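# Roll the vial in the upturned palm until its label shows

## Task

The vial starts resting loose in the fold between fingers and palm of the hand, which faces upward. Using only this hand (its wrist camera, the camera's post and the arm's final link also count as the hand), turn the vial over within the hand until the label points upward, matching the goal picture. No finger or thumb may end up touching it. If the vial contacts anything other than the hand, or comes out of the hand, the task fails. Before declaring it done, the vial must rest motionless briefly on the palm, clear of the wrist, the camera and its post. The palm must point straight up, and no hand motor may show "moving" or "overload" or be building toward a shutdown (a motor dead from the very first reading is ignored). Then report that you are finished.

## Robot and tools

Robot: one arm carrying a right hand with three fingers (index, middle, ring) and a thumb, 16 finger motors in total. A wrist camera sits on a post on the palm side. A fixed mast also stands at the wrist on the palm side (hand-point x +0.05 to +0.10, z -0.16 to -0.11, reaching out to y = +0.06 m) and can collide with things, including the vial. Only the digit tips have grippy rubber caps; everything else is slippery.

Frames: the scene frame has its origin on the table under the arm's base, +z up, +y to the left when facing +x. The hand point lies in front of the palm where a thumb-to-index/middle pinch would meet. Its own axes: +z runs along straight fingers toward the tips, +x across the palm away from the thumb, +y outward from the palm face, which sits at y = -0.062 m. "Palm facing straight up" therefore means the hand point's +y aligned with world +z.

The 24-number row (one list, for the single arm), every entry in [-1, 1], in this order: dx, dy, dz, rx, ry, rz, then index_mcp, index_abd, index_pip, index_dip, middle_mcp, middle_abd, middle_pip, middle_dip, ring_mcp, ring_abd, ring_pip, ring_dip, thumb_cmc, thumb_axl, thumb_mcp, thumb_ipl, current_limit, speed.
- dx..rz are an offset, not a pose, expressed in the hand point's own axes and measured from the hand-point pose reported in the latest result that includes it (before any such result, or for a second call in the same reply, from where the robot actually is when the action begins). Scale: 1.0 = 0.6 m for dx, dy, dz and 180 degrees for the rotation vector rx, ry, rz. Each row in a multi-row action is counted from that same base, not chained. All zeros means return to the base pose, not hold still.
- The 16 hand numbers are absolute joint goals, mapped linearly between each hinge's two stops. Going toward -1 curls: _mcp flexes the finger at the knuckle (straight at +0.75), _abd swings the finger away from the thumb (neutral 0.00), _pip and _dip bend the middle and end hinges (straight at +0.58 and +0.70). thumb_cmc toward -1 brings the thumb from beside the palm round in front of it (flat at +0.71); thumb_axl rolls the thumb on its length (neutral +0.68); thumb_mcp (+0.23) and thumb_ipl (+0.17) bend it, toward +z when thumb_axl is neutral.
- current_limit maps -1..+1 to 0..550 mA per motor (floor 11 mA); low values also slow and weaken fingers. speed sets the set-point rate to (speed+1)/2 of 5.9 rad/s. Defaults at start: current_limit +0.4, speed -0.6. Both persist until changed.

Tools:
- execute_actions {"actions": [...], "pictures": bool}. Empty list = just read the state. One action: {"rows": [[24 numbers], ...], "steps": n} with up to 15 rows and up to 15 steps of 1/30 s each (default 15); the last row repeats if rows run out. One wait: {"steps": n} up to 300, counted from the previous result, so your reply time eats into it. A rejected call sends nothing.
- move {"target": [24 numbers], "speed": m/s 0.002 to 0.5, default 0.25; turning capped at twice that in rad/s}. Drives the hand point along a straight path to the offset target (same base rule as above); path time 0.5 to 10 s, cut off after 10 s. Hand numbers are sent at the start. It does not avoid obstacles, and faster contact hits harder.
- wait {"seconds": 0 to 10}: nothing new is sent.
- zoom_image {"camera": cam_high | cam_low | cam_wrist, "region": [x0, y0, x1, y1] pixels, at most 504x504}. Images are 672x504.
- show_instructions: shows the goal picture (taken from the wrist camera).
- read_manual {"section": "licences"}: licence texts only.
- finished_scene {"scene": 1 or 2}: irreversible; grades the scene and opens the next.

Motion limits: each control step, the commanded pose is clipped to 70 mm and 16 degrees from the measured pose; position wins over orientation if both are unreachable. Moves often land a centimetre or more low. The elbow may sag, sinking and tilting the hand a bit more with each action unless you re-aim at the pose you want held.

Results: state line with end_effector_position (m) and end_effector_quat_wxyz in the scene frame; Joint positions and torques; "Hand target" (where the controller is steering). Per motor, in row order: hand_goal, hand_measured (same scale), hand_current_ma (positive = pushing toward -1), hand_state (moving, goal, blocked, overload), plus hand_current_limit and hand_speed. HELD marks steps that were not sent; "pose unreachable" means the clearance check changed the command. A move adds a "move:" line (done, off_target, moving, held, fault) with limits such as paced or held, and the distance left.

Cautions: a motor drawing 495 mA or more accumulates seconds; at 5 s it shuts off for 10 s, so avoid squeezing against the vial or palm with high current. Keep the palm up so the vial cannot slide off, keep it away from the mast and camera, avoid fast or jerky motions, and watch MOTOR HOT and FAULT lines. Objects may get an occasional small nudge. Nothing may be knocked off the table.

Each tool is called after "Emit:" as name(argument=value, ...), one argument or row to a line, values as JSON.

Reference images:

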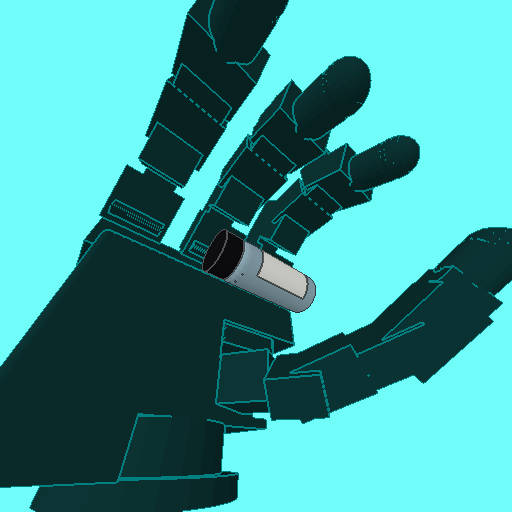

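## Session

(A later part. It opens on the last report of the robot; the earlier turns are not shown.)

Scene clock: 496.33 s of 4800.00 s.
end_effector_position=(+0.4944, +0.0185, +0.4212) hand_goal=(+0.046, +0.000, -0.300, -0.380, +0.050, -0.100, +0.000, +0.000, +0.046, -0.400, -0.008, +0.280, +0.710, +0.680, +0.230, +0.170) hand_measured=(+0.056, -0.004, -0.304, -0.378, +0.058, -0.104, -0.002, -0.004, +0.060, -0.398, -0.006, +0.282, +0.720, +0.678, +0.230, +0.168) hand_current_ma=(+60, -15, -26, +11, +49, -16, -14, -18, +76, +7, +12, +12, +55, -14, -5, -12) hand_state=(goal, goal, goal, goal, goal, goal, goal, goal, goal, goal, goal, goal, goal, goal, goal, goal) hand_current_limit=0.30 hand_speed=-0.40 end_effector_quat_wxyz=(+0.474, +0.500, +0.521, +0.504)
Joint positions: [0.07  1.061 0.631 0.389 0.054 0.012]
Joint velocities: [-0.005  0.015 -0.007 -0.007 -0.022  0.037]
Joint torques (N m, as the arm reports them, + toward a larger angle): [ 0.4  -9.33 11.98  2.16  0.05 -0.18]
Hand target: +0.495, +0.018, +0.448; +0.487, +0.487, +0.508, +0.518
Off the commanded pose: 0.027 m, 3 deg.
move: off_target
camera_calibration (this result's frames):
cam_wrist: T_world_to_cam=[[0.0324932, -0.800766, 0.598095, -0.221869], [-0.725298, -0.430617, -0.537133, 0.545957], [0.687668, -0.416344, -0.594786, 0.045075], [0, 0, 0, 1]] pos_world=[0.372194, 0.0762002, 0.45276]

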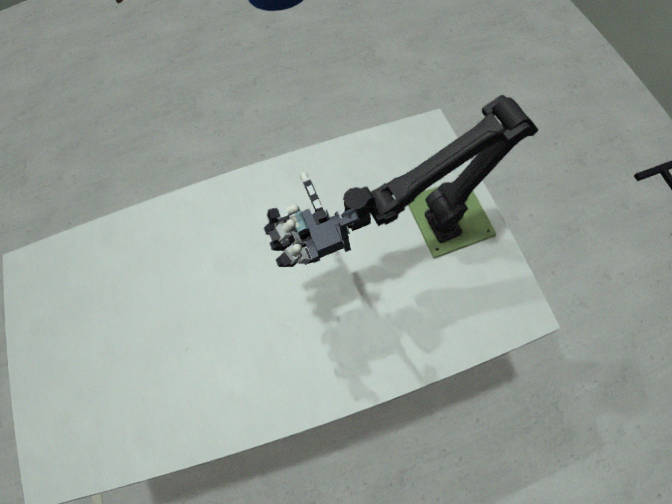

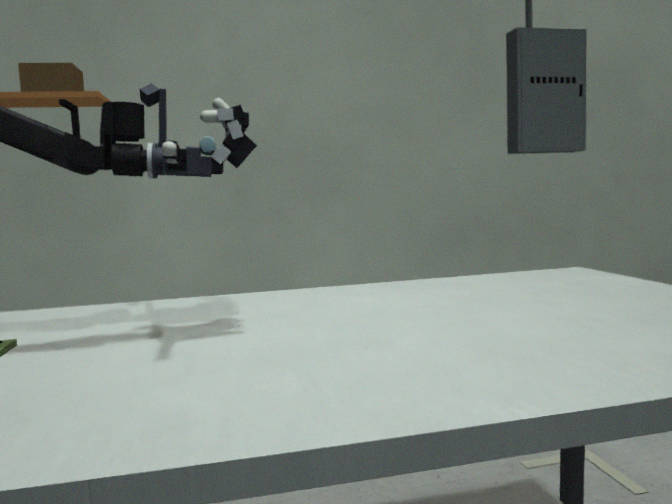

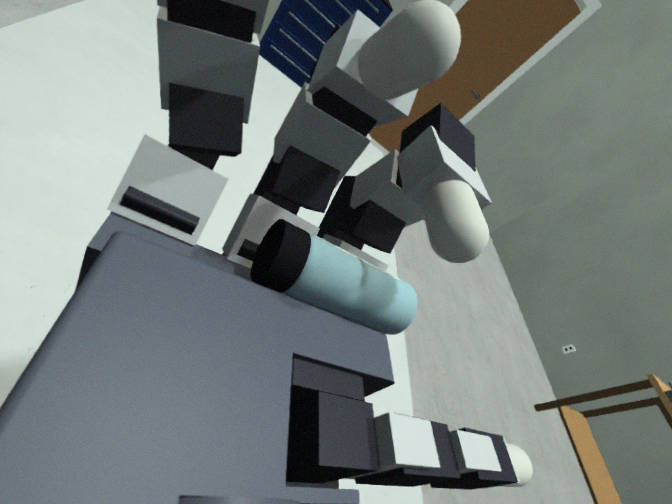

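Emit:
execute_actions(
  actions=[
    {"rows":[[0,0.045,0,-0.017,0,0, 0.046,0,-0.3,-0.8, -0.05,-0.2,-0.4,-0.2, 0.046,-0.4,-0.008,0.28, 0.71,0.68,0.23,0.17, 0.3,-0.3]],"steps":13},
  ],
  pictures=false,
)

Emit:
execute_actions(
  actions=[
    {"rows":[[0,0.045,0,-0.017,0,0, 0.046,0,-1,-0.8, -0.05,-0.2,-0.45,-0.2, 0.046,-0.4,-0.008,0.28, 0.71,0.68,0.23,0.17, 0.3,-0.5]],"steps":15},
  ],
  pictures=false,
)

Emit:
move(
  target=[0,0.045,0,-0.017,0,0, 0.046,0,-1,-0.4, -0.05,-0.2,-0.45,-0.2, 0.046,-0.4,-0.008,0.28, 0.71,0.68,0.23,0.17, 0.3,-0.85],
)

Emit:
move(
  target=[0,0.045,0,-0.017,0,0, 0.046,0,-1,-0.4, -0.05,-0.2,-0.75,-0.2, 0.046,-0.4,-0.008,0.28, 0.71,0.68,0.23,0.17, 0.3,-0.75],
)

Emit:
move(
  target=[0,0.045,0,-0.017,0,0, 0.046,0,-1,-0.4, 0.05,-0.2,-0.79,-0.44, 0.046,-0.4,-0.008,0.28, 0.71,0.68,0.23,0.17, 0.3,-0.9],
)

Emit:
execute_actions(
  actions=[
    {"rows":[[0,0.045,0,-0.017,0,0, -0.03,0,-0.45,-0.2, 0.05,-0.2,-0.79,-0.44, 0.046,-0.4,-0.008,0.28, 0.71,0.68,0.23,0.17, 0.3,-0.3]],"steps":15},
  ],
  pictures=false,
)

Emit:
move(
  target=[0,0.045,0,-0.017,0,0, -0.03,0,-0.9,-0.2, 0.05,-0.2,-0.79,-0.45, 0.046,-0.4,-0.008,0.28, 0.71,0.68,0.23,0.17, 0.3,-0.75],
)

Emit:
move(
  target=[0,0.045,0,-0.017,0,0, 0.06,0,-0.79,-0.38, 0.05,-0.2,-0.79,-0.45, 0.046,-0.4,-0.008,0.28, 0.71,0.68,0.23,0.17, 0.3,-0.9],
)

Emit:
move(
  target=[0,0.045,0,-0.017,0,0, 0.046,0,-0.3,-0.38, 0.05,-0.2,-0.3,-0.2, 0.046,-0.4,-0.008,0.28, 0.71,0.68,0.23,0.17, 0.3,-0.4],
)

Scene clock: 513.57 s of 4800.00 s.
end_effector_position=(+0.4944, +0.0185, +0.4212) hand_goal=(+0.046, +0.000, -0.300, -0.800, -0.050, -0.200, -0.400, -0.200, +0.046, -0.400, -0.008, +0.280, +0.710, +0.680, +0.230, +0.170) hand_measured=(+0.056, -0.004, -0.304, -0.792, -0.040, -0.198, -0.396, -0.198, +0.060, -0.398, -0.006, +0.282, +0.720, +0.678, +0.230, +0.168) hand_current_ma=(+60, -15, -25, +6, +61, +11, +2, +11, +76, +7, +12, +12, +55, -14, -5, -12) hand_state=(goal, goal, goal, moving, goal, goal, moving, goal, goal, goal, goal, goal, goal, goal, goal, goal) hand_current_limit=0.30 hand_speed=-0.30 end_effector_quat_wxyz=(+0.474, +0.500, +0.521, +0.504)
Joint positions: [0.07  1.061 0.631 0.389 0.054 0.012]
Joint velocities: [ 0.005 -0.005 -0.002 -0.007  0.022 -0.051]
Joint torques (N m, as the arm reports them, + toward a larger angle): [ 0.35 -9.46 11.86  2.29  0.02 -0.23]
Hand target: +0.495, +0.018, +0.448; +0.487, +0.487, +0.508, +0.518
Off the commanded pose: 0.027 m, 3 deg.
Steps of this call (steps 1 to 90: nothing new was sent; then 13.80 s passed at rest; steps 91 to 103: all 13 steps of this action). Readings (end_effector_position | what the end effector reports):
91: (+0.4944, +0.0185, +0.4212) | hand_goal=(+0.046, +0.000, -0.300, -0.800, -0.050, -0.200, -0.400, -0.200, +0.046, -0.400, -0.008, +0.280, +0.710, +0.680, +0.230, +0.170) hand_measured=(+0.056, -0.004, -0.304, -0.378, +0.058, -0.104, -0.002, -0.004, +0.060, -0.398, -0.006, +0.282, +0.720, +0.678, +0.230, +0.168) hand_current_ma=(+60, -15, -26, +11, +49, -16, -14, -18, +76, +7, +12, +12, +55, -14, -5, -12) hand_state=(goal, goal, goal, moving, moving, moving, moving, moving, goal, goal, goal, goal, goal, goal, goal, goal) hand_current_limit=0.30 hand_speed=-0.30
92: (+0.4944, +0.0185, +0.4212) | hand_goal=(+0.046, +0.000, -0.300, -0.800, -0.050, -0.200, -0.400, -0.200, +0.046, -0.400, -0.008, +0.280, +0.710, +0.680, +0.230, +0.170) hand_measured=(+0.056, -0.004, -0.304, -0.390, +0.050, -0.116, -0.012, -0.014, +0.060, -0.398, -0.006, +0.282, +0.720, +0.678, +0.230, +0.168) hand_current_ma=(+60, -15, -25, +98, +204, +98, +117, +95, +76, +7, +12, +12, +55, -14, -5, -12) hand_state=(goal, goal, goal, moving, moving, moving, moving, moving, goal, goal, goal, goal, goal, goal, goal, goal) hand_current_limit=0.30 hand_speed=-0.30
94: (+0.4944, +0.0185, +0.4212) | hand_goal=(+0.046, +0.000, -0.300, -0.800, -0.050, -0.200, -0.400, -0.200, +0.046, -0.400, -0.008, +0.280, +0.710, +0.680, +0.230, +0.170) hand_measured=(+0.056, -0.004, -0.304, -0.462, +0.002, -0.182, -0.082, -0.084, +0.060, -0.398, -0.006, +0.282, +0.720, +0.678, +0.230, +0.168) hand_current_ma=(+60, -15, -25, +74, +138, +8, +77, +71, +76, +7, +12, +12, +55, -14, -5, -12) hand_state=(goal, goal, goal, moving, moving, moving, moving, moving, goal, goal, goal, goal, goal, goal, goal, goal) hand_current_limit=0.30 hand_speed=-0.30
98: (+0.4944, +0.0185, +0.4212) | hand_goal=(+0.046, +0.000, -0.300, -0.800, -0.050, -0.200, -0.400, -0.200, +0.046, -0.400, -0.008, +0.280, +0.710, +0.680, +0.230, +0.170) hand_measured=(+0.056, -0.004, -0.304, -0.626, -0.040, -0.198, -0.248, -0.194, +0.060, -0.398, -0.006, +0.282, +0.720, +0.678, +0.230, +0.168) hand_current_ma=(+60, -15, -25, +64, +67, +11, +62, +7, +76, +7, +12, +12, +55, -14, -5, -12) hand_state=(goal, goal, goal, moving, moving, goal, moving, moving, goal, goal, goal, goal, goal, goal, goal, goal) hand_current_limit=0.30 hand_speed=-0.30
103: the state above

Scene clock: 514.07 s of 4800.00 s.
end_effector_position=(+0.4944, +0.0185, +0.4212) hand_goal=(+0.046, +0.000, -1.000, -0.800, -0.050, -0.200, -0.450, -0.200, +0.046, -0.400, -0.008, +0.280, +0.710, +0.680, +0.230, +0.170) hand_measured=(+0.062, -0.004, -0.468, -0.786, -0.040, -0.198, -0.450, -0.198, +0.060, -0.398, -0.006, +0.282, +0.720, +0.678, +0.230, +0.168) hand_current_ma=(+94, -15, +357, +70, +60, +11, +5, +11, +76, +7, +12, +12, +55, -14, -5, -12) hand_state=(goal, goal, blocked, goal, goal, goal, goal, goal, goal, goal, goal, goal, goal, goal, goal, goal) hand_current_limit=0.30 hand_speed=-0.50 end_effector_quat_wxyz=(+0.474, +0.500, +0.521, +0.504)
Joint positions: [0.07  1.061 0.631 0.389 0.054 0.012]
Joint velocities: [ 0.005  0.005 -0.002  0.002  0.037 -0.007]
Joint torques (N m, as the arm reports them, + toward a larger angle): [ 0.22 -9.62 11.92  2.28  0.04 -0.18]
Hand target: +0.495, +0.018, +0.448; +0.487, +0.487, +0.508, +0.518
Off the commanded pose: 0.027 m, 3 deg.
Steps of this call (steps 1 to 15: all 15 steps of this action). Readings (end_effector_position | what the end effector reports):
1: (+0.4944, +0.0185, +0.4212) | hand_goal=(+0.046, +0.000, -1.000, -0.800, -0.050, -0.200, -0.450, -0.200, +0.046, -0.400, -0.008, +0.280, +0.710, +0.680, +0.230, +0.170) hand_measured=(+0.056, -0.004, -0.304, -0.796, -0.040, -0.198, -0.398, -0.198, +0.060, -0.398, -0.006, +0.282, +0.720, +0.678, +0.230, +0.168) hand_current_ma=(+60, -15, -25, +10, +61, +11, +5, +11, +76, +7, +12, +12, +55, -14, -5, -12) hand_state=(goal, goal, moving, moving, goal, goal, moving, goal, goal, goal, goal, goal, goal, goal, goal, goal) hand_current_limit=0.30 hand_speed=-0.50
2: (+0.4944, +0.0185, +0.4212) | hand_goal=(+0.046, +0.000, -1.000, -0.800, -0.050, -0.200, -0.450, -0.200, +0.046, -0.400, -0.008, +0.280, +0.710, +0.680, +0.230, +0.170) hand_measured=(+0.056, -0.004, -0.312, -0.798, -0.040, -0.198, -0.408, -0.198, +0.060, -0.398, -0.006, +0.282, +0.720, +0.678, +0.230, +0.168) hand_current_ma=(+60, -15, +67, +11, +61, +11, +71, +11, +76, +7, +12, +12, +55, -14, -5, -12) hand_state=(goal, goal, moving, moving, goal, goal, moving, goal, goal, goal, goal, goal, goal, goal, goal, goal) hand_current_limit=0.30 hand_speed=-0.50
4: (+0.4944, +0.0185, +0.4212) | hand_goal=(+0.046, +0.000, -1.000, -0.800, -0.050, -0.200, -0.450, -0.200, +0.046, -0.400, -0.008, +0.280, +0.710, +0.680, +0.230, +0.170) hand_measured=(+0.056, -0.004, -0.376, -0.798, -0.040, -0.198, -0.444, -0.198, +0.060, -0.398, -0.006, +0.282, +0.720, +0.678, +0.230, +0.168) hand_current_ma=(+60, -15, +58, +12, +59, +11, -1, +11, +76, +7, +12, +12, +55, -14, -5, -12) hand_state=(goal, goal, moving, goal, goal, goal, moving, goal, goal, goal, goal, goal, goal, goal, goal, goal) hand_current_limit=0.30 hand_speed=-0.50
8: (+0.4944, +0.0185, +0.4212) | hand_goal=(+0.046, +0.000, -1.000, -0.800, -0.050, -0.200, -0.450, -0.200, +0.046, -0.400, -0.008, +0.280, +0.710, +0.680, +0.230, +0.170) hand_measured=(+0.060, -0.004, -0.466, -0.788, -0.040, -0.198, -0.450, -0.198, +0.060, -0.398, -0.006, +0.282, +0.720, +0.678, +0.230, +0.168) hand_current_ma=(+96, -15, +357, +71, +60, +11, +5, +11, +76, +7, +12, +12, +55, -14, -5, -12) hand_state=(moving, goal, moving, moving, goal, goal, goal, goal, goal, goal, goal, goal, goal, goal, goal, goal) hand_current_limit=0.30 hand_speed=-0.50
15: the state above

Scene clock: 515.67 s of 4800.00 s.
end_effector_position=(+0.4944, +0.0185, +0.4212) hand_goal=(+0.046, +0.000, -1.000, -0.400, -0.050, -0.200, -0.450, -0.200, +0.046, -0.400, -0.008, +0.280, +0.710, +0.680, +0.230, +0.170) hand_measured=(+0.074, -0.004, -0.620, -0.388, -0.040, -0.198, -0.450, -0.198, +0.060, -0.398, -0.006, +0.282, +0.720, +0.678, +0.230, +0.168) hand_current_ma=(+166, -15, +357, +65, +60, +11, +5, +11, +76, +7, +12, +12, +55, -14, -5, -12) hand_state=(blocked, goal, blocked, goal, goal, goal, goal, goal, goal, goal, goal, goal, goal, goal, goal, goal) hand_current_limit=0.30 hand_speed=-0.85 end_effector_quat_wxyz=(+0.474, +0.500, +0.521, +0.504)
Joint positions: [0.07  1.061 0.631 0.389 0.054 0.012]
Joint velocities: [-0.005 -0.005 -0.017 -0.002 -0.051 -0.007]
Joint torques (N m, as the arm reports them, + toward a larger angle): [-0.01 -9.38 11.94  2.24  0.08 -0.21]
Hand target: +0.495, +0.018, +0.448; +0.487, +0.487, +0.508, +0.518
Off the commanded pose: 0.027 m, 3 deg.
move: off_target
camera_calibration (this result's frames):
cam_wrist: T_world_to_cam=[[0.0324932, -0.800766, 0.598095, -0.221869], [-0.725298, -0.430617, -0.537133, 0.545957], [0.687668, -0.416344, -0.594786, 0.045075], [0, 0, 0, 1]] pos_world=[0.372194, 0.0762002, 0.45276]

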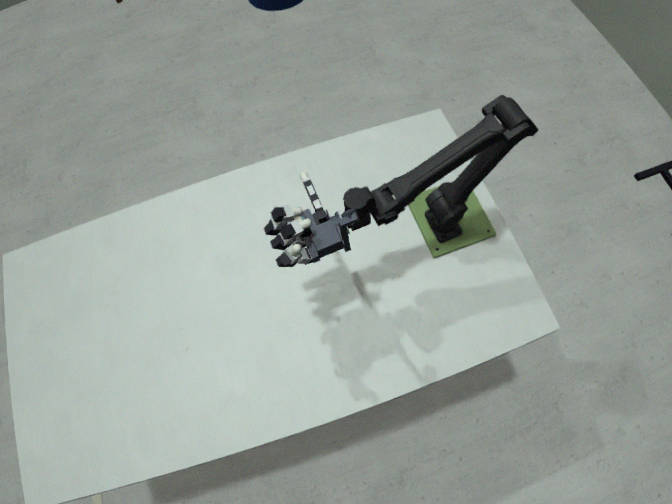

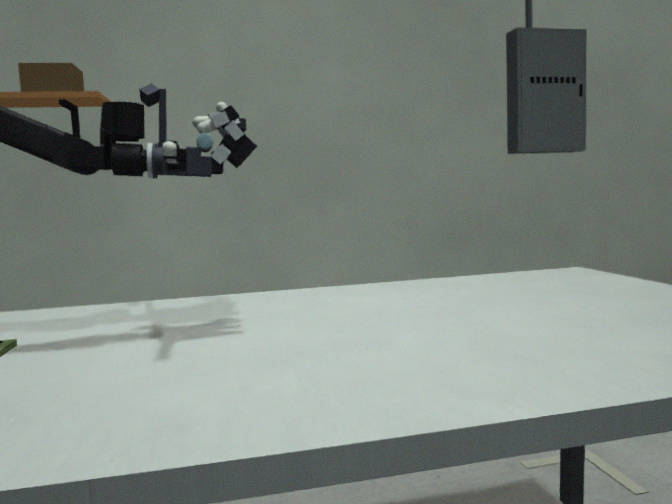

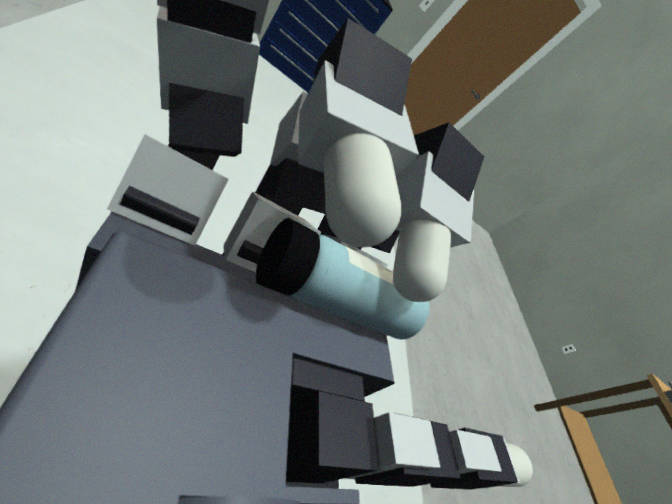

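Scene clock: 516.37 s of 4800.00 s.
end_effector_position=(+0.4944, +0.0185, +0.4212) hand_goal=(+0.046, +0.000, -1.000, -0.400, -0.050, -0.200, -0.750, -0.200, +0.046, -0.400, -0.008, +0.280, +0.710, +0.680, +0.230, +0.170) hand_measured=(+0.074, -0.002, -0.620, -0.388, -0.042, -0.198, -0.736, -0.196, +0.060, -0.398, -0.006, +0.282, +0.720, +0.678, +0.230, +0.168) hand_current_ma=(+166, -13, +357, +65, +55, +11, +74, +16, +76, +7, +12, +12, +55, -14, -5, -12) hand_state=(blocked, goal, blocked, goal, goal, goal, goal, goal, goal, goal, goal, goal, goal, goal, goal, goal) hand_current_limit=0.30 hand_speed=-0.75 end_effector_quat_wxyz=(+0.474, +0.500, +0.521, +0.504)
Joint positions: [0.07  1.061 0.631 0.389 0.054 0.012]
Joint velocities: [-0.005 -0.005  0.002  0.032  0.022 -0.022]
Joint torques (N m, as the arm reports them, + toward a larger angle): [-0.02 -9.24 11.89  2.36  0.04 -0.21]
Hand target: +0.495, +0.018, +0.448; +0.487, +0.487, +0.508, +0.518
Off the commanded pose: 0.027 m, 3 deg.
move: off_target
camera_calibration (this result's frames):
cam_wrist: T_world_to_cam=[[0.0324932, -0.800766, 0.598095, -0.221869], [-0.725298, -0.430617, -0.537133, 0.545957], [0.687668, -0.416344, -0.594786, 0.045075], [0, 0, 0, 1]] pos_world=[0.372194, 0.0762002, 0.45276]

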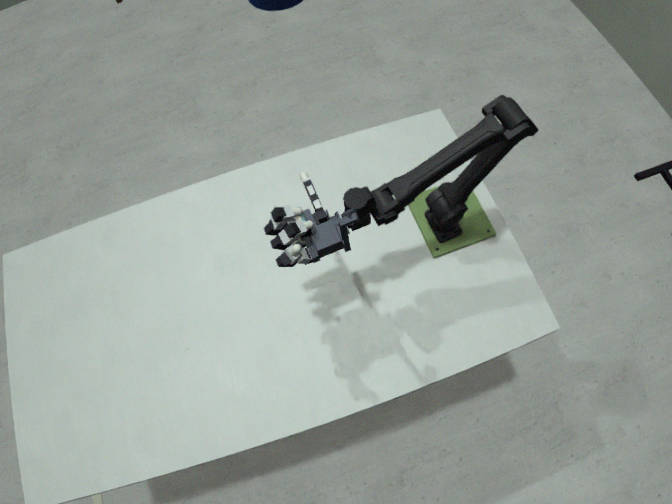

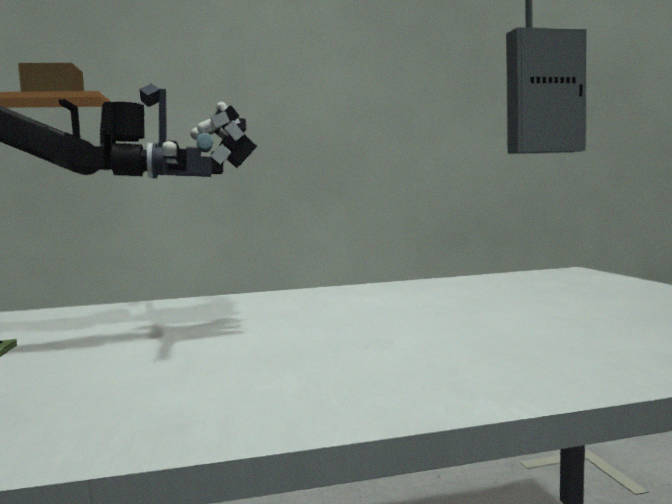

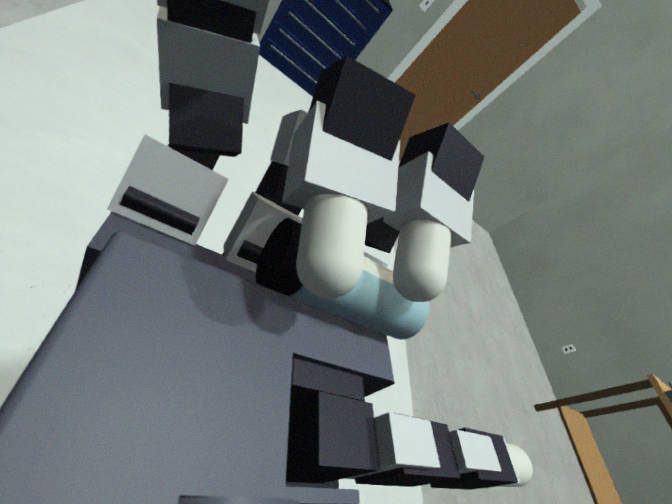

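Scene clock: 517.43 s of 4800.00 s.
end_effector_position=(+0.4944, +0.0185, +0.4212) hand_goal=(+0.046, +0.000, -1.000, -0.400, +0.050, -0.200, -0.790, -0.440, +0.046, -0.400, -0.008, +0.280, +0.710, +0.680, +0.230, +0.170) hand_measured=(+0.064, +0.000, -0.722, -0.384, +0.044, -0.200, -0.766, -0.344, +0.060, -0.398, -0.006, +0.282, +0.720, +0.678, +0.230, +0.168) hand_current_ma=(+110, +2, +357, +77, -33, +5, +127, +357, +76, +7, +12, +12, +55, -14, -5, -12) hand_state=(goal, goal, blocked, goal, goal, goal, blocked, blocked, goal, goal, goal, goal, goal, goal, goal, goal) hand_current_limit=0.30 hand_speed=-0.90 end_effector_quat_wxyz=(+0.474, +0.500, +0.521, +0.504)
Joint positions: [0.07  1.061 0.631 0.389 0.054 0.012]
Joint velocities: [-0.005 -0.005 -0.002  0.007 -0.066 -0.007]
Joint torques (N m, as the arm reports them, + toward a larger angle): [ 0.18 -9.61 11.88  2.25  0.03 -0.21]
Hand target: +0.495, +0.018, +0.448; +0.487, +0.487, +0.508, +0.518
Off the commanded pose: 0.027 m, 3 deg.
move: off_target
camera_calibration (this result's frames):
cam_wrist: T_world_to_cam=[[0.0324932, -0.800766, 0.598095, -0.221869], [-0.725298, -0.430617, -0.537133, 0.545957], [0.687668, -0.416344, -0.594786, 0.045075], [0, 0, 0, 1]] pos_world=[0.372194, 0.0762002, 0.45276]

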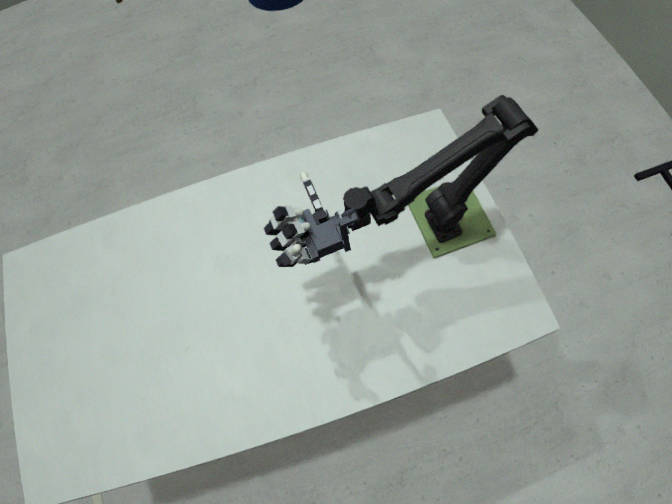

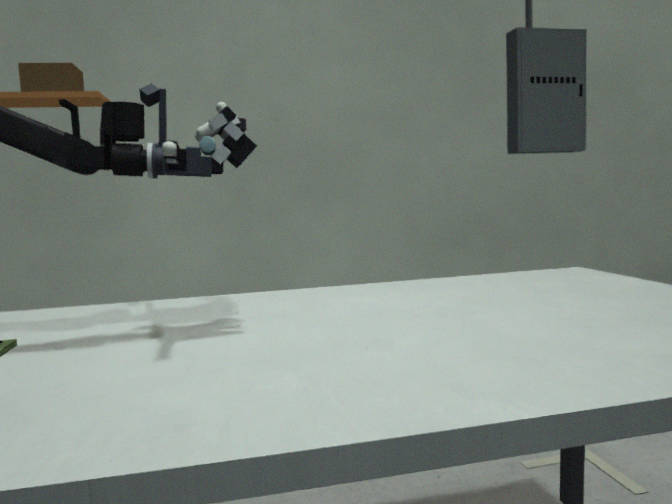

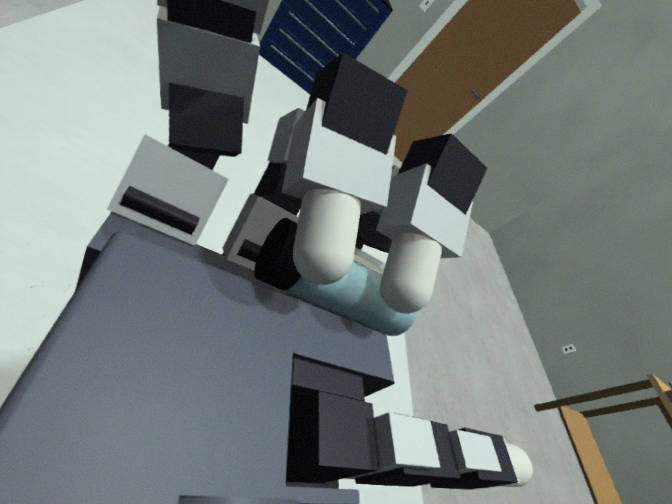

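Scene clock: 517.93 s of 4800.00 s.
end_effector_position=(+0.4944, +0.0185, +0.4212) hand_goal=(-0.030, +0.000, -0.450, -0.200, +0.050, -0.200, -0.790, -0.440, +0.046, -0.400, -0.008, +0.280, +0.710, +0.680, +0.230, +0.170) hand_measured=(-0.020, +0.000, -0.456, -0.204, +0.054, -0.200, -0.748, -0.370, +0.060, -0.398, -0.006, +0.282, +0.720, +0.678, +0.230, +0.168) hand_current_ma=(+61, +2, -33, -20, +25, +5, +211, +357, +76, +7, +12, +12, +55, -14, -5, -12) hand_state=(goal, goal, goal, goal, goal, goal, blocked, blocked, goal, goal, goal, goal, goal, goal, goal, goal) hand_current_limit=0.30 hand_speed=-0.30 end_effector_quat_wxyz=(+0.474, +0.500, +0.521, +0.504)
Joint positions: [0.07  1.061 0.631 0.389 0.054 0.012]
Joint velocities: [-0.005 -0.005  0.017 -0.002  0.037 -0.051]
Joint torques (N m, as the arm reports them, + toward a larger angle): [ 0.57 -9.19 11.88  2.25  0.04 -0.2 ]
Hand target: +0.495, +0.018, +0.448; +0.487, +0.487, +0.508, +0.518
Off the commanded pose: 0.027 m, 3 deg.
Steps of this call (steps 1 to 15: all 15 steps of this action). Readings (end_effector_position | what the end effector reports):
1: (+0.4944, +0.0185, +0.4212) | hand_goal=(-0.030, +0.000, -0.450, -0.200, +0.050, -0.200, -0.790, -0.440, +0.046, -0.400, -0.008, +0.280, +0.710, +0.680, +0.230, +0.170) hand_measured=(+0.064, +0.000, -0.722, -0.384, +0.044, -0.200, -0.764, -0.344, +0.060, -0.398, -0.006, +0.282, +0.720, +0.678, +0.230, +0.168) hand_current_ma=(+110, +2, +357, +77, -33, +5, +127, +357, +76, +7, +12, +12, +55, -14, -5, -12) hand_state=(moving, goal, moving, moving, goal, goal, blocked, blocked, goal, goal, goal, goal, goal, goal, goal, goal) hand_current_limit=0.30 hand_speed=-0.30
2: (+0.4944, +0.0185, +0.4212) | hand_goal=(-0.030, +0.000, -0.450, -0.200, +0.050, -0.200, -0.790, -0.440, +0.046, -0.400, -0.008, +0.280, +0.710, +0.680, +0.230, +0.170) hand_measured=(+0.058, +0.000, -0.720, -0.374, +0.046, -0.200, -0.764, -0.344, +0.060, -0.398, -0.006, +0.282, +0.720, +0.678, +0.230, +0.168) hand_current_ma=(+232, +2, +16, -59, -15, +5, +143, +319, +76, +7, +12, +12, +55, -14, -5, -12) hand_state=(moving, goal, moving, moving, moving, goal, moving, moving, goal, goal, goal, goal, goal, goal, goal, goal) hand_current_limit=0.30 hand_speed=-0.30
4: (+0.4944, +0.0185, +0.4212) | hand_goal=(-0.030, +0.000, -0.450, -0.200, +0.050, -0.200, -0.790, -0.440, +0.046, -0.400, -0.008, +0.280, +0.710, +0.680, +0.230, +0.170) hand_measured=(+0.010, +0.000, -0.678, -0.306, +0.052, -0.200, -0.758, -0.356, +0.060, -0.398, -0.006, +0.282, +0.720, +0.678, +0.230, +0.168) hand_current_ma=(+105, +2, -86, -72, +22, +5, +180, +321, +76, +7, +12, +12, +55, -14, -5, -12) hand_state=(moving, goal, moving, moving, moving, goal, moving, moving, goal, goal, goal, goal, goal, goal, goal, goal) hand_current_limit=0.30 hand_speed=-0.30
8: (+0.4944, +0.0185, +0.4212) | hand_goal=(-0.030, +0.000, -0.450, -0.200, +0.050, -0.200, -0.790, -0.440, +0.046, -0.400, -0.008, +0.280, +0.710, +0.680, +0.230, +0.170) hand_measured=(-0.020, +0.000, -0.530, -0.206, +0.054, -0.200, -0.750, -0.368, +0.060, -0.398, -0.006, +0.282, +0.720, +0.678, +0.230, +0.168) hand_current_ma=(+61, +2, -81, -18, +24, +5, +206, +351, +76, +7, +12, +12, +55, -14, -5, -12) hand_state=(goal, goal, moving, moving, goal, goal, moving, moving, goal, goal, goal, goal, goal, goal, goal, goal) hand_current_limit=0.30 hand_speed=-0.30
15: the state above

Scene clock: 519.10 s of 4800.00 s.
end_effector_position=(+0.4944, +0.0185, +0.4212) hand_goal=(-0.030, +0.000, -0.900, -0.200, +0.050, -0.200, -0.790, -0.450, +0.046, -0.400, -0.008, +0.280, +0.710, +0.680, +0.230, +0.170) hand_measured=(-0.020, +0.000, -0.852, -0.190, +0.054, -0.200, -0.748, -0.372, +0.060, -0.398, -0.006, +0.282, +0.720, +0.678, +0.230, +0.168) hand_current_ma=(+56, -1, +247, +48, +24, -1, +211, +357, +76, +7, +12, +12, +55, -14, -5, -12) hand_state=(goal, goal, blocked, goal, goal, goal, blocked, blocked, goal, goal, goal, goal, goal, goal, goal, goal) hand_current_limit=0.30 hand_speed=-0.75 end_effector_quat_wxyz=(+0.474, +0.500, +0.521, +0.504)
Joint positions: [0.07  1.061 0.631 0.389 0.054 0.012]
Joint velocities: [-0.015 -0.005  0.007 -0.002  0.022  0.007]
Joint torques (N m, as the arm reports them, + toward a larger angle): [ 0.32 -9.45 11.86  2.34  0.06 -0.2 ]
Hand target: +0.495, +0.018, +0.448; +0.487, +0.487, +0.508, +0.518
Off the commanded pose: 0.027 m, 3 deg.
move: off_target
camera_calibration (this result's frames):
cam_wrist: T_world_to_cam=[[0.0324932, -0.800766, 0.598095, -0.221869], [-0.725298, -0.430617, -0.537133, 0.545957], [0.687668, -0.416344, -0.594786, 0.045075], [0, 0, 0, 1]] pos_world=[0.372194, 0.0762002, 0.45276]

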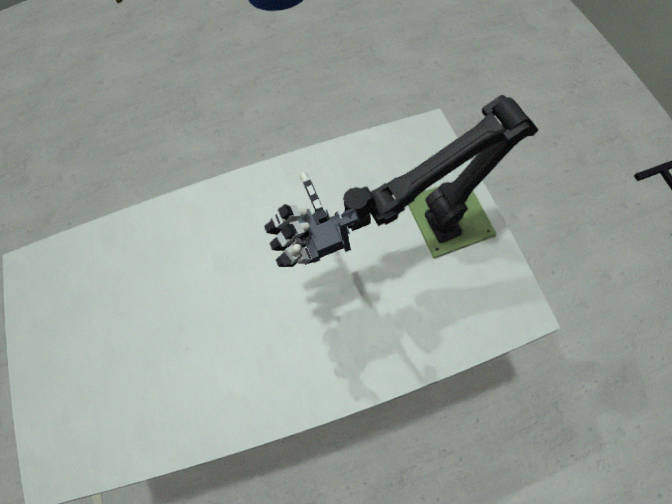

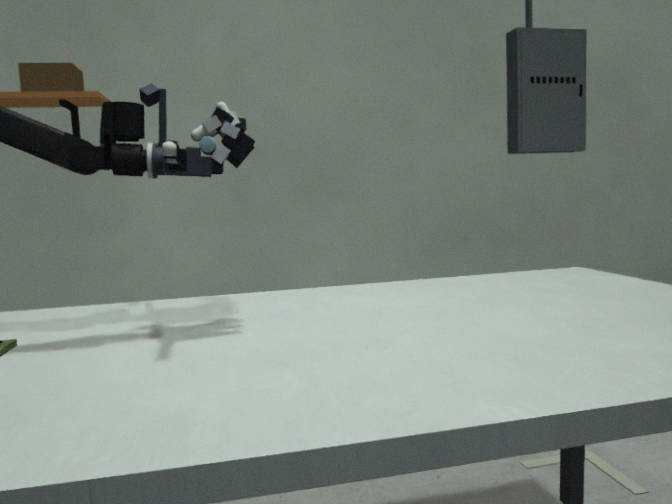

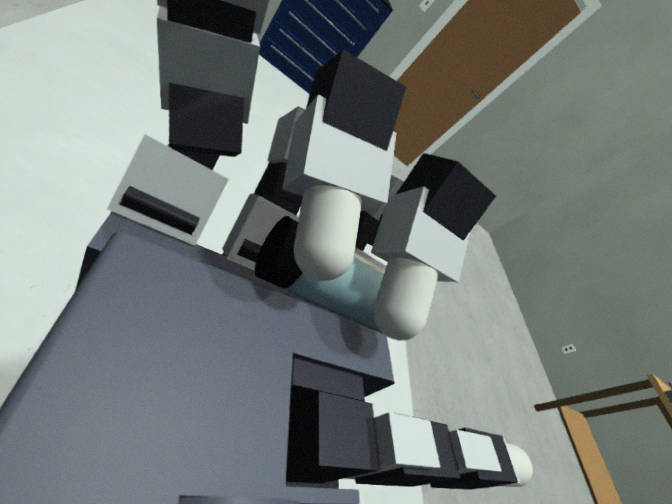

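Scene clock: 520.03 s of 4800.00 s.
end_effector_position=(+0.4944, +0.0185, +0.4212) hand_goal=(+0.060, +0.000, -0.790, -0.380, +0.050, -0.200, -0.790, -0.450, +0.046, -0.400, -0.008, +0.280, +0.710, +0.680, +0.230, +0.170) hand_measured=(+0.058, +0.000, -0.772, -0.320, +0.066, -0.202, -0.738, -0.386, +0.060, -0.398, -0.006, +0.282, +0.720, +0.678, +0.230, +0.168) hand_current_ma=(-14, +1, +91, +309, +97, -13, +259, +327, +76, +7, +12, +12, +55, -14, -5, -12) hand_state=(goal, goal, goal, blocked, goal, goal, blocked, blocked, goal, goal, goal, goal, goal, goal, goal, goal) hand_current_limit=0.30 hand_speed=-0.90 end_effector_quat_wxyz=(+0.474, +0.500, +0.521, +0.504)
Joint positions: [0.07  1.061 0.631 0.389 0.054 0.012]
Joint velocities: [-0.005 -0.005 -0.012 -0.012 -0.037 -0.051]
Joint torques (N m, as the arm reports them, + toward a larger angle): [ -0.17 -10.39  11.91   2.22   0.08  -0.22]
Hand target: +0.495, +0.018, +0.448; +0.487, +0.487, +0.508, +0.518
Off the commanded pose: 0.027 m, 3 deg.
move: off_target
camera_calibration (this result's frames):
cam_wrist: T_world_to_cam=[[0.0324932, -0.800766, 0.598095, -0.221869], [-0.725298, -0.430617, -0.537133, 0.545957], [0.687668, -0.416344, -0.594786, 0.045075], [0, 0, 0, 1]] pos_world=[0.372194, 0.0762002, 0.45276]

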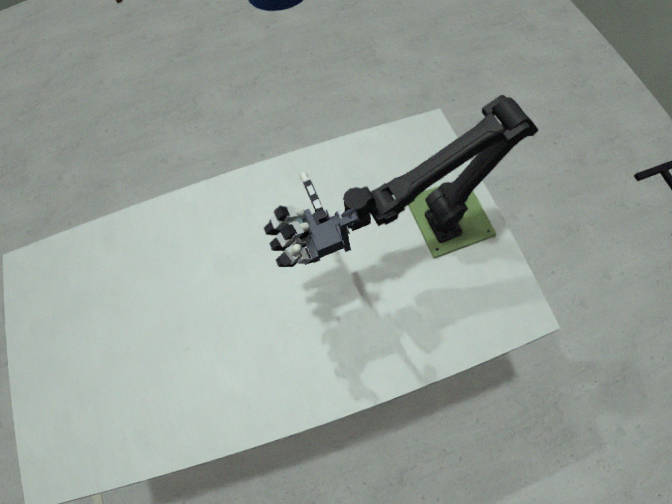

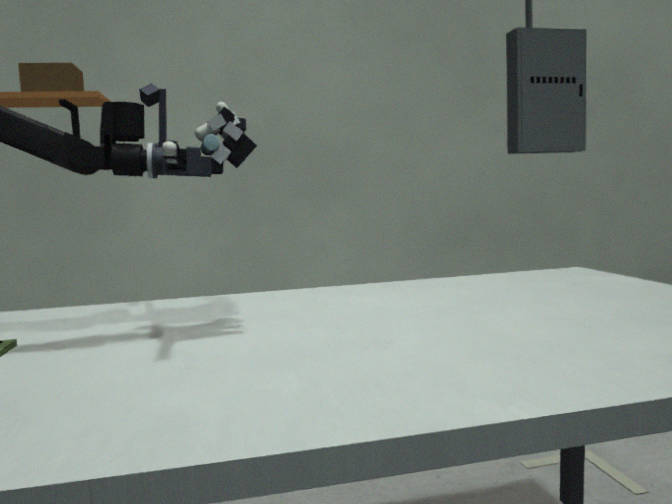

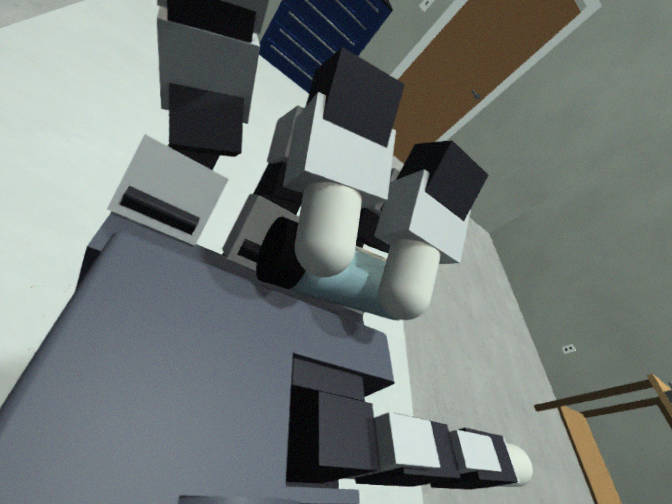

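Scene clock: 520.73 s of 4800.00 s.
end_effector_position=(+0.4944, +0.0185, +0.4212) hand_goal=(+0.046, +0.000, -0.300, -0.380, +0.050, -0.200, -0.300, -0.200, +0.046, -0.400, -0.008, +0.280, +0.710, +0.680, +0.230, +0.170) hand_measured=(+0.052, +0.000, -0.304, -0.378, +0.060, -0.202, -0.306, -0.204, +0.060, -0.398, -0.006, +0.282, +0.720, +0.678, +0.230, +0.168) hand_current_ma=(+37, +1, -26, +11, +69, -13, -26, -20, +76, +7, +12, +12, +55, -14, -5, -12) hand_state=(goal, goal, goal, goal, goal, goal, goal, goal, goal, goal, goal, goal, goal, goal, goal, goal) hand_current_limit=0.30 hand_speed=-0.40 end_effector_quat_wxyz=(+0.474, +0.500, +0.521, +0.504)
Joint positions: [0.07  1.061 0.631 0.389 0.054 0.012]
Joint velocities: [-0.015 -0.005  0.002  0.007  0.066 -0.007]
Joint torques (N m, as the arm reports them, + toward a larger angle): [ 0.23 -9.57 11.98  2.3   0.07 -0.18]
Hand target: +0.495, +0.018, +0.448; +0.487, +0.487, +0.508, +0.518
Off the commanded pose: 0.027 m, 3 deg.
move: off_target
camera_calibration (this result's frames):
cam_wrist: T_world_to_cam=[[0.0324932, -0.800766, 0.598095, -0.221869], [-0.725298, -0.430617, -0.537133, 0.545957], [0.687668, -0.416344, -0.594786, 0.045075], [0, 0, 0, 1]] pos_world=[0.372194, 0.0762002, 0.45276]

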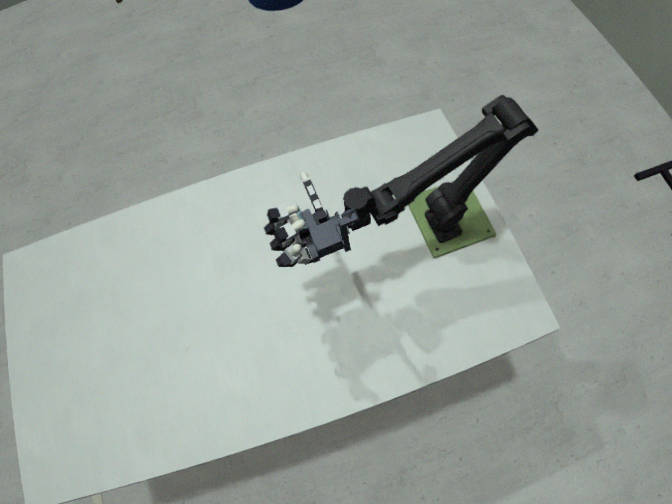

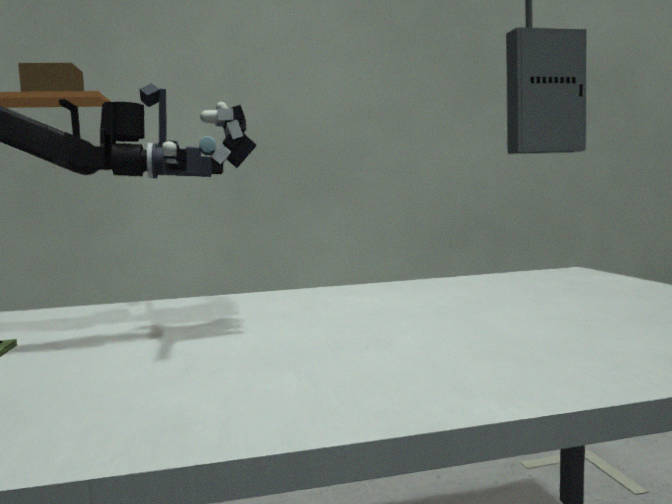

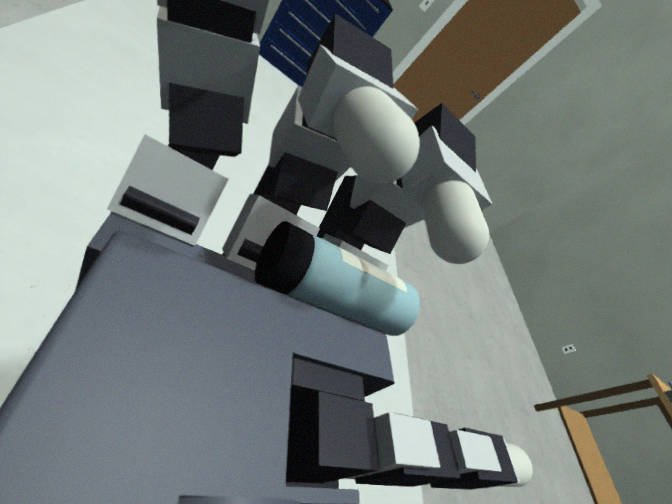

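Emit:
execute_actions(
  actions=[],
)

Scene clock: 538.20 s of 4800.00 s.
end_effector_position=(+0.4944, +0.0185, +0.4212) hand_goal=(+0.046, +0.000, -0.300, -0.380, +0.050, -0.200, -0.300, -0.200, +0.046, -0.400, -0.008, +0.280, +0.710, +0.680, +0.230, +0.170) hand_measured=(+0.052, +0.000, -0.304, -0.378, +0.060, -0.202, -0.306, -0.204, +0.060, -0.398, -0.006, +0.282, +0.720, +0.678, +0.230, +0.168) hand_current_ma=(+37, +1, -26, +11, +69, -13, -26, -20, +76, +7, +12, +12, +55, -14, -5, -12) hand_state=(goal, goal, goal, goal, goal, goal, goal, goal, goal, goal, goal, goal, goal, goal, goal, goal) hand_current_limit=0.30 hand_speed=-0.40 end_effector_quat_wxyz=(+0.474, +0.500, +0.521, +0.504)
Joint positions: [0.07  1.061 0.631 0.389 0.054 0.012]
Joint velocities: [-0.005 -0.005  0.007 -0.002 -0.066 -0.037]
Joint torques (N m, as the arm reports them, + toward a larger angle): [ 0.16 -8.93 11.8   2.14  0.02 -0.21]
Hand target: +0.495, +0.018, +0.448; +0.487, +0.487, +0.508, +0.518
Off the commanded pose: 0.027 m, 3 deg.
Steps of this call (steps 1 to 90: nothing new was sent; then 14.47 s passed at rest). Readings (end_effector_position | what the end effector reports):
1: (+0.4944, +0.0185, +0.4212) | hand_goal=(+0.046, +0.000, -0.300, -0.380, +0.050, -0.200, -0.300, -0.200, +0.046, -0.400, -0.008, +0.280, +0.710, +0.680, +0.230, +0.170) hand_measured=(+0.052, +0.000, -0.304, -0.378, +0.060, -0.202, -0.306, -0.204, +0.060, -0.398, -0.006, +0.282, +0.720, +0.678, +0.230, +0.168) hand_current_ma=(+37, +1, -26, +11, +69, -13, -26, -20, +76, +7, +12, +12, +55, -14, -5, -12) hand_state=(goal, goal, goal, goal, goal, goal, goal, goal, goal, goal, goal, goal, goal, goal, goal, goal) hand_current_limit=0.30 hand_speed=-0.40
2: (+0.4944, +0.0185, +0.4212) | hand_goal=(+0.046, +0.000, -0.300, -0.380, +0.050, -0.200, -0.300, -0.200, +0.046, -0.400, -0.008, +0.280, +0.710, +0.680, +0.230, +0.170) hand_measured=(+0.052, +0.000, -0.304, -0.378, +0.060, -0.202, -0.306, -0.204, +0.060, -0.398, -0.006, +0.282, +0.720, +0.678, +0.230, +0.168) hand_current_ma=(+37, +1, -26, +11, +69, -13, -26, -20, +76, +7, +12, +12, +55, -14, -5, -12) hand_state=(goal, goal, goal, goal, goal, goal, goal, goal, goal, goal, goal, goal, goal, goal, goal, goal) hand_current_limit=0.30 hand_speed=-0.40
4: (+0.4944, +0.0185, +0.4212) | hand_goal=(+0.046, +0.000, -0.300, -0.380, +0.050, -0.200, -0.300, -0.200, +0.046, -0.400, -0.008, +0.280, +0.710, +0.680, +0.230, +0.170) hand_measured=(+0.052, +0.000, -0.304, -0.378, +0.060, -0.202, -0.306, -0.204, +0.060, -0.398, -0.006, +0.282, +0.720, +0.678, +0.230, +0.168) hand_current_ma=(+37, +1, -26, +11, +69, -13, -26, -20, +76, +7, +12, +12, +55, -14, -5, -12) hand_state=(goal, goal, goal, goal, goal, goal, goal, goal, goal, goal, goal, goal, goal, goal, goal, goal) hand_current_limit=0.30 hand_speed=-0.40
8: (+0.4944, +0.0185, +0.4212) | hand_goal=(+0.046, +0.000, -0.300, -0.380, +0.050, -0.200, -0.300, -0.200, +0.046, -0.400, -0.008, +0.280, +0.710, +0.680, +0.230, +0.170) hand_measured=(+0.052, +0.000, -0.304, -0.378, +0.060, -0.202, -0.306, -0.204, +0.060, -0.398, -0.006, +0.282, +0.720, +0.678, +0.230, +0.168) hand_current_ma=(+37, +1, -26, +11, +69, -13, -26, -20, +76, +7, +12, +12, +55, -14, -5, -12) hand_state=(goal, goal, goal, goal, goal, goal, goal, goal, goal, goal, goal, goal, goal, goal, goal, goal) hand_current_limit=0.30 hand_speed=-0.40
90: the state above
camera_calibration (this result's frames):
cam_wrist: T_world_to_cam=[[0.0324932, -0.800766, 0.598095, -0.221869], [-0.725298, -0.430617, -0.537133, 0.545957], [0.687668, -0.416344, -0.594786, 0.045075], [0, 0, 0, 1]] pos_world=[0.372194, 0.0762002, 0.45276]

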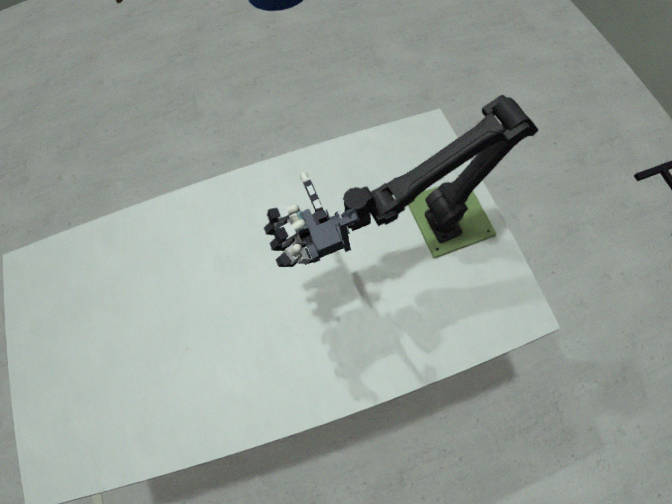

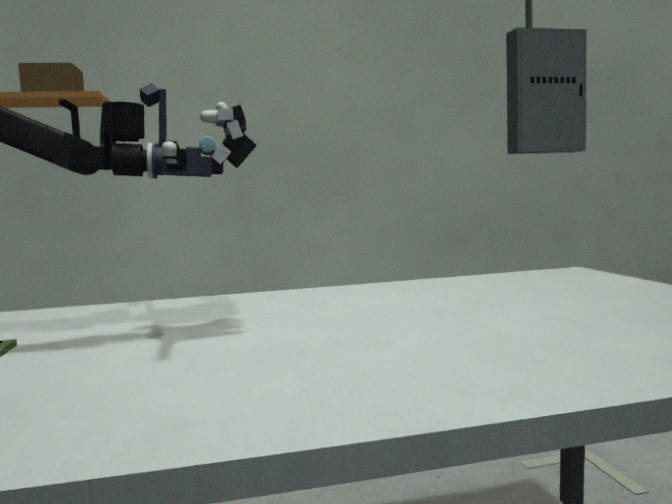

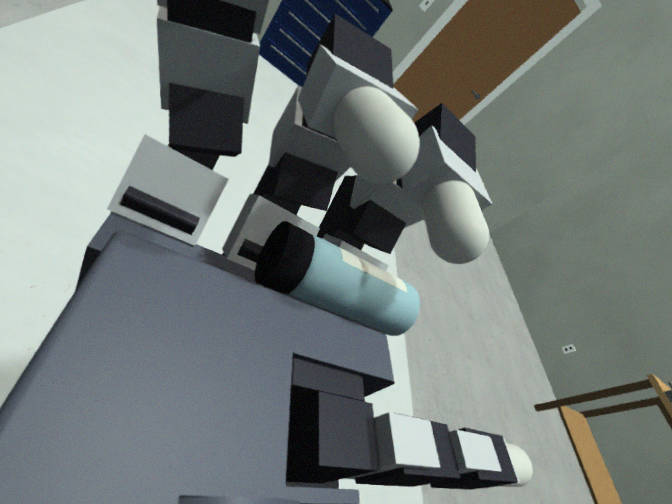

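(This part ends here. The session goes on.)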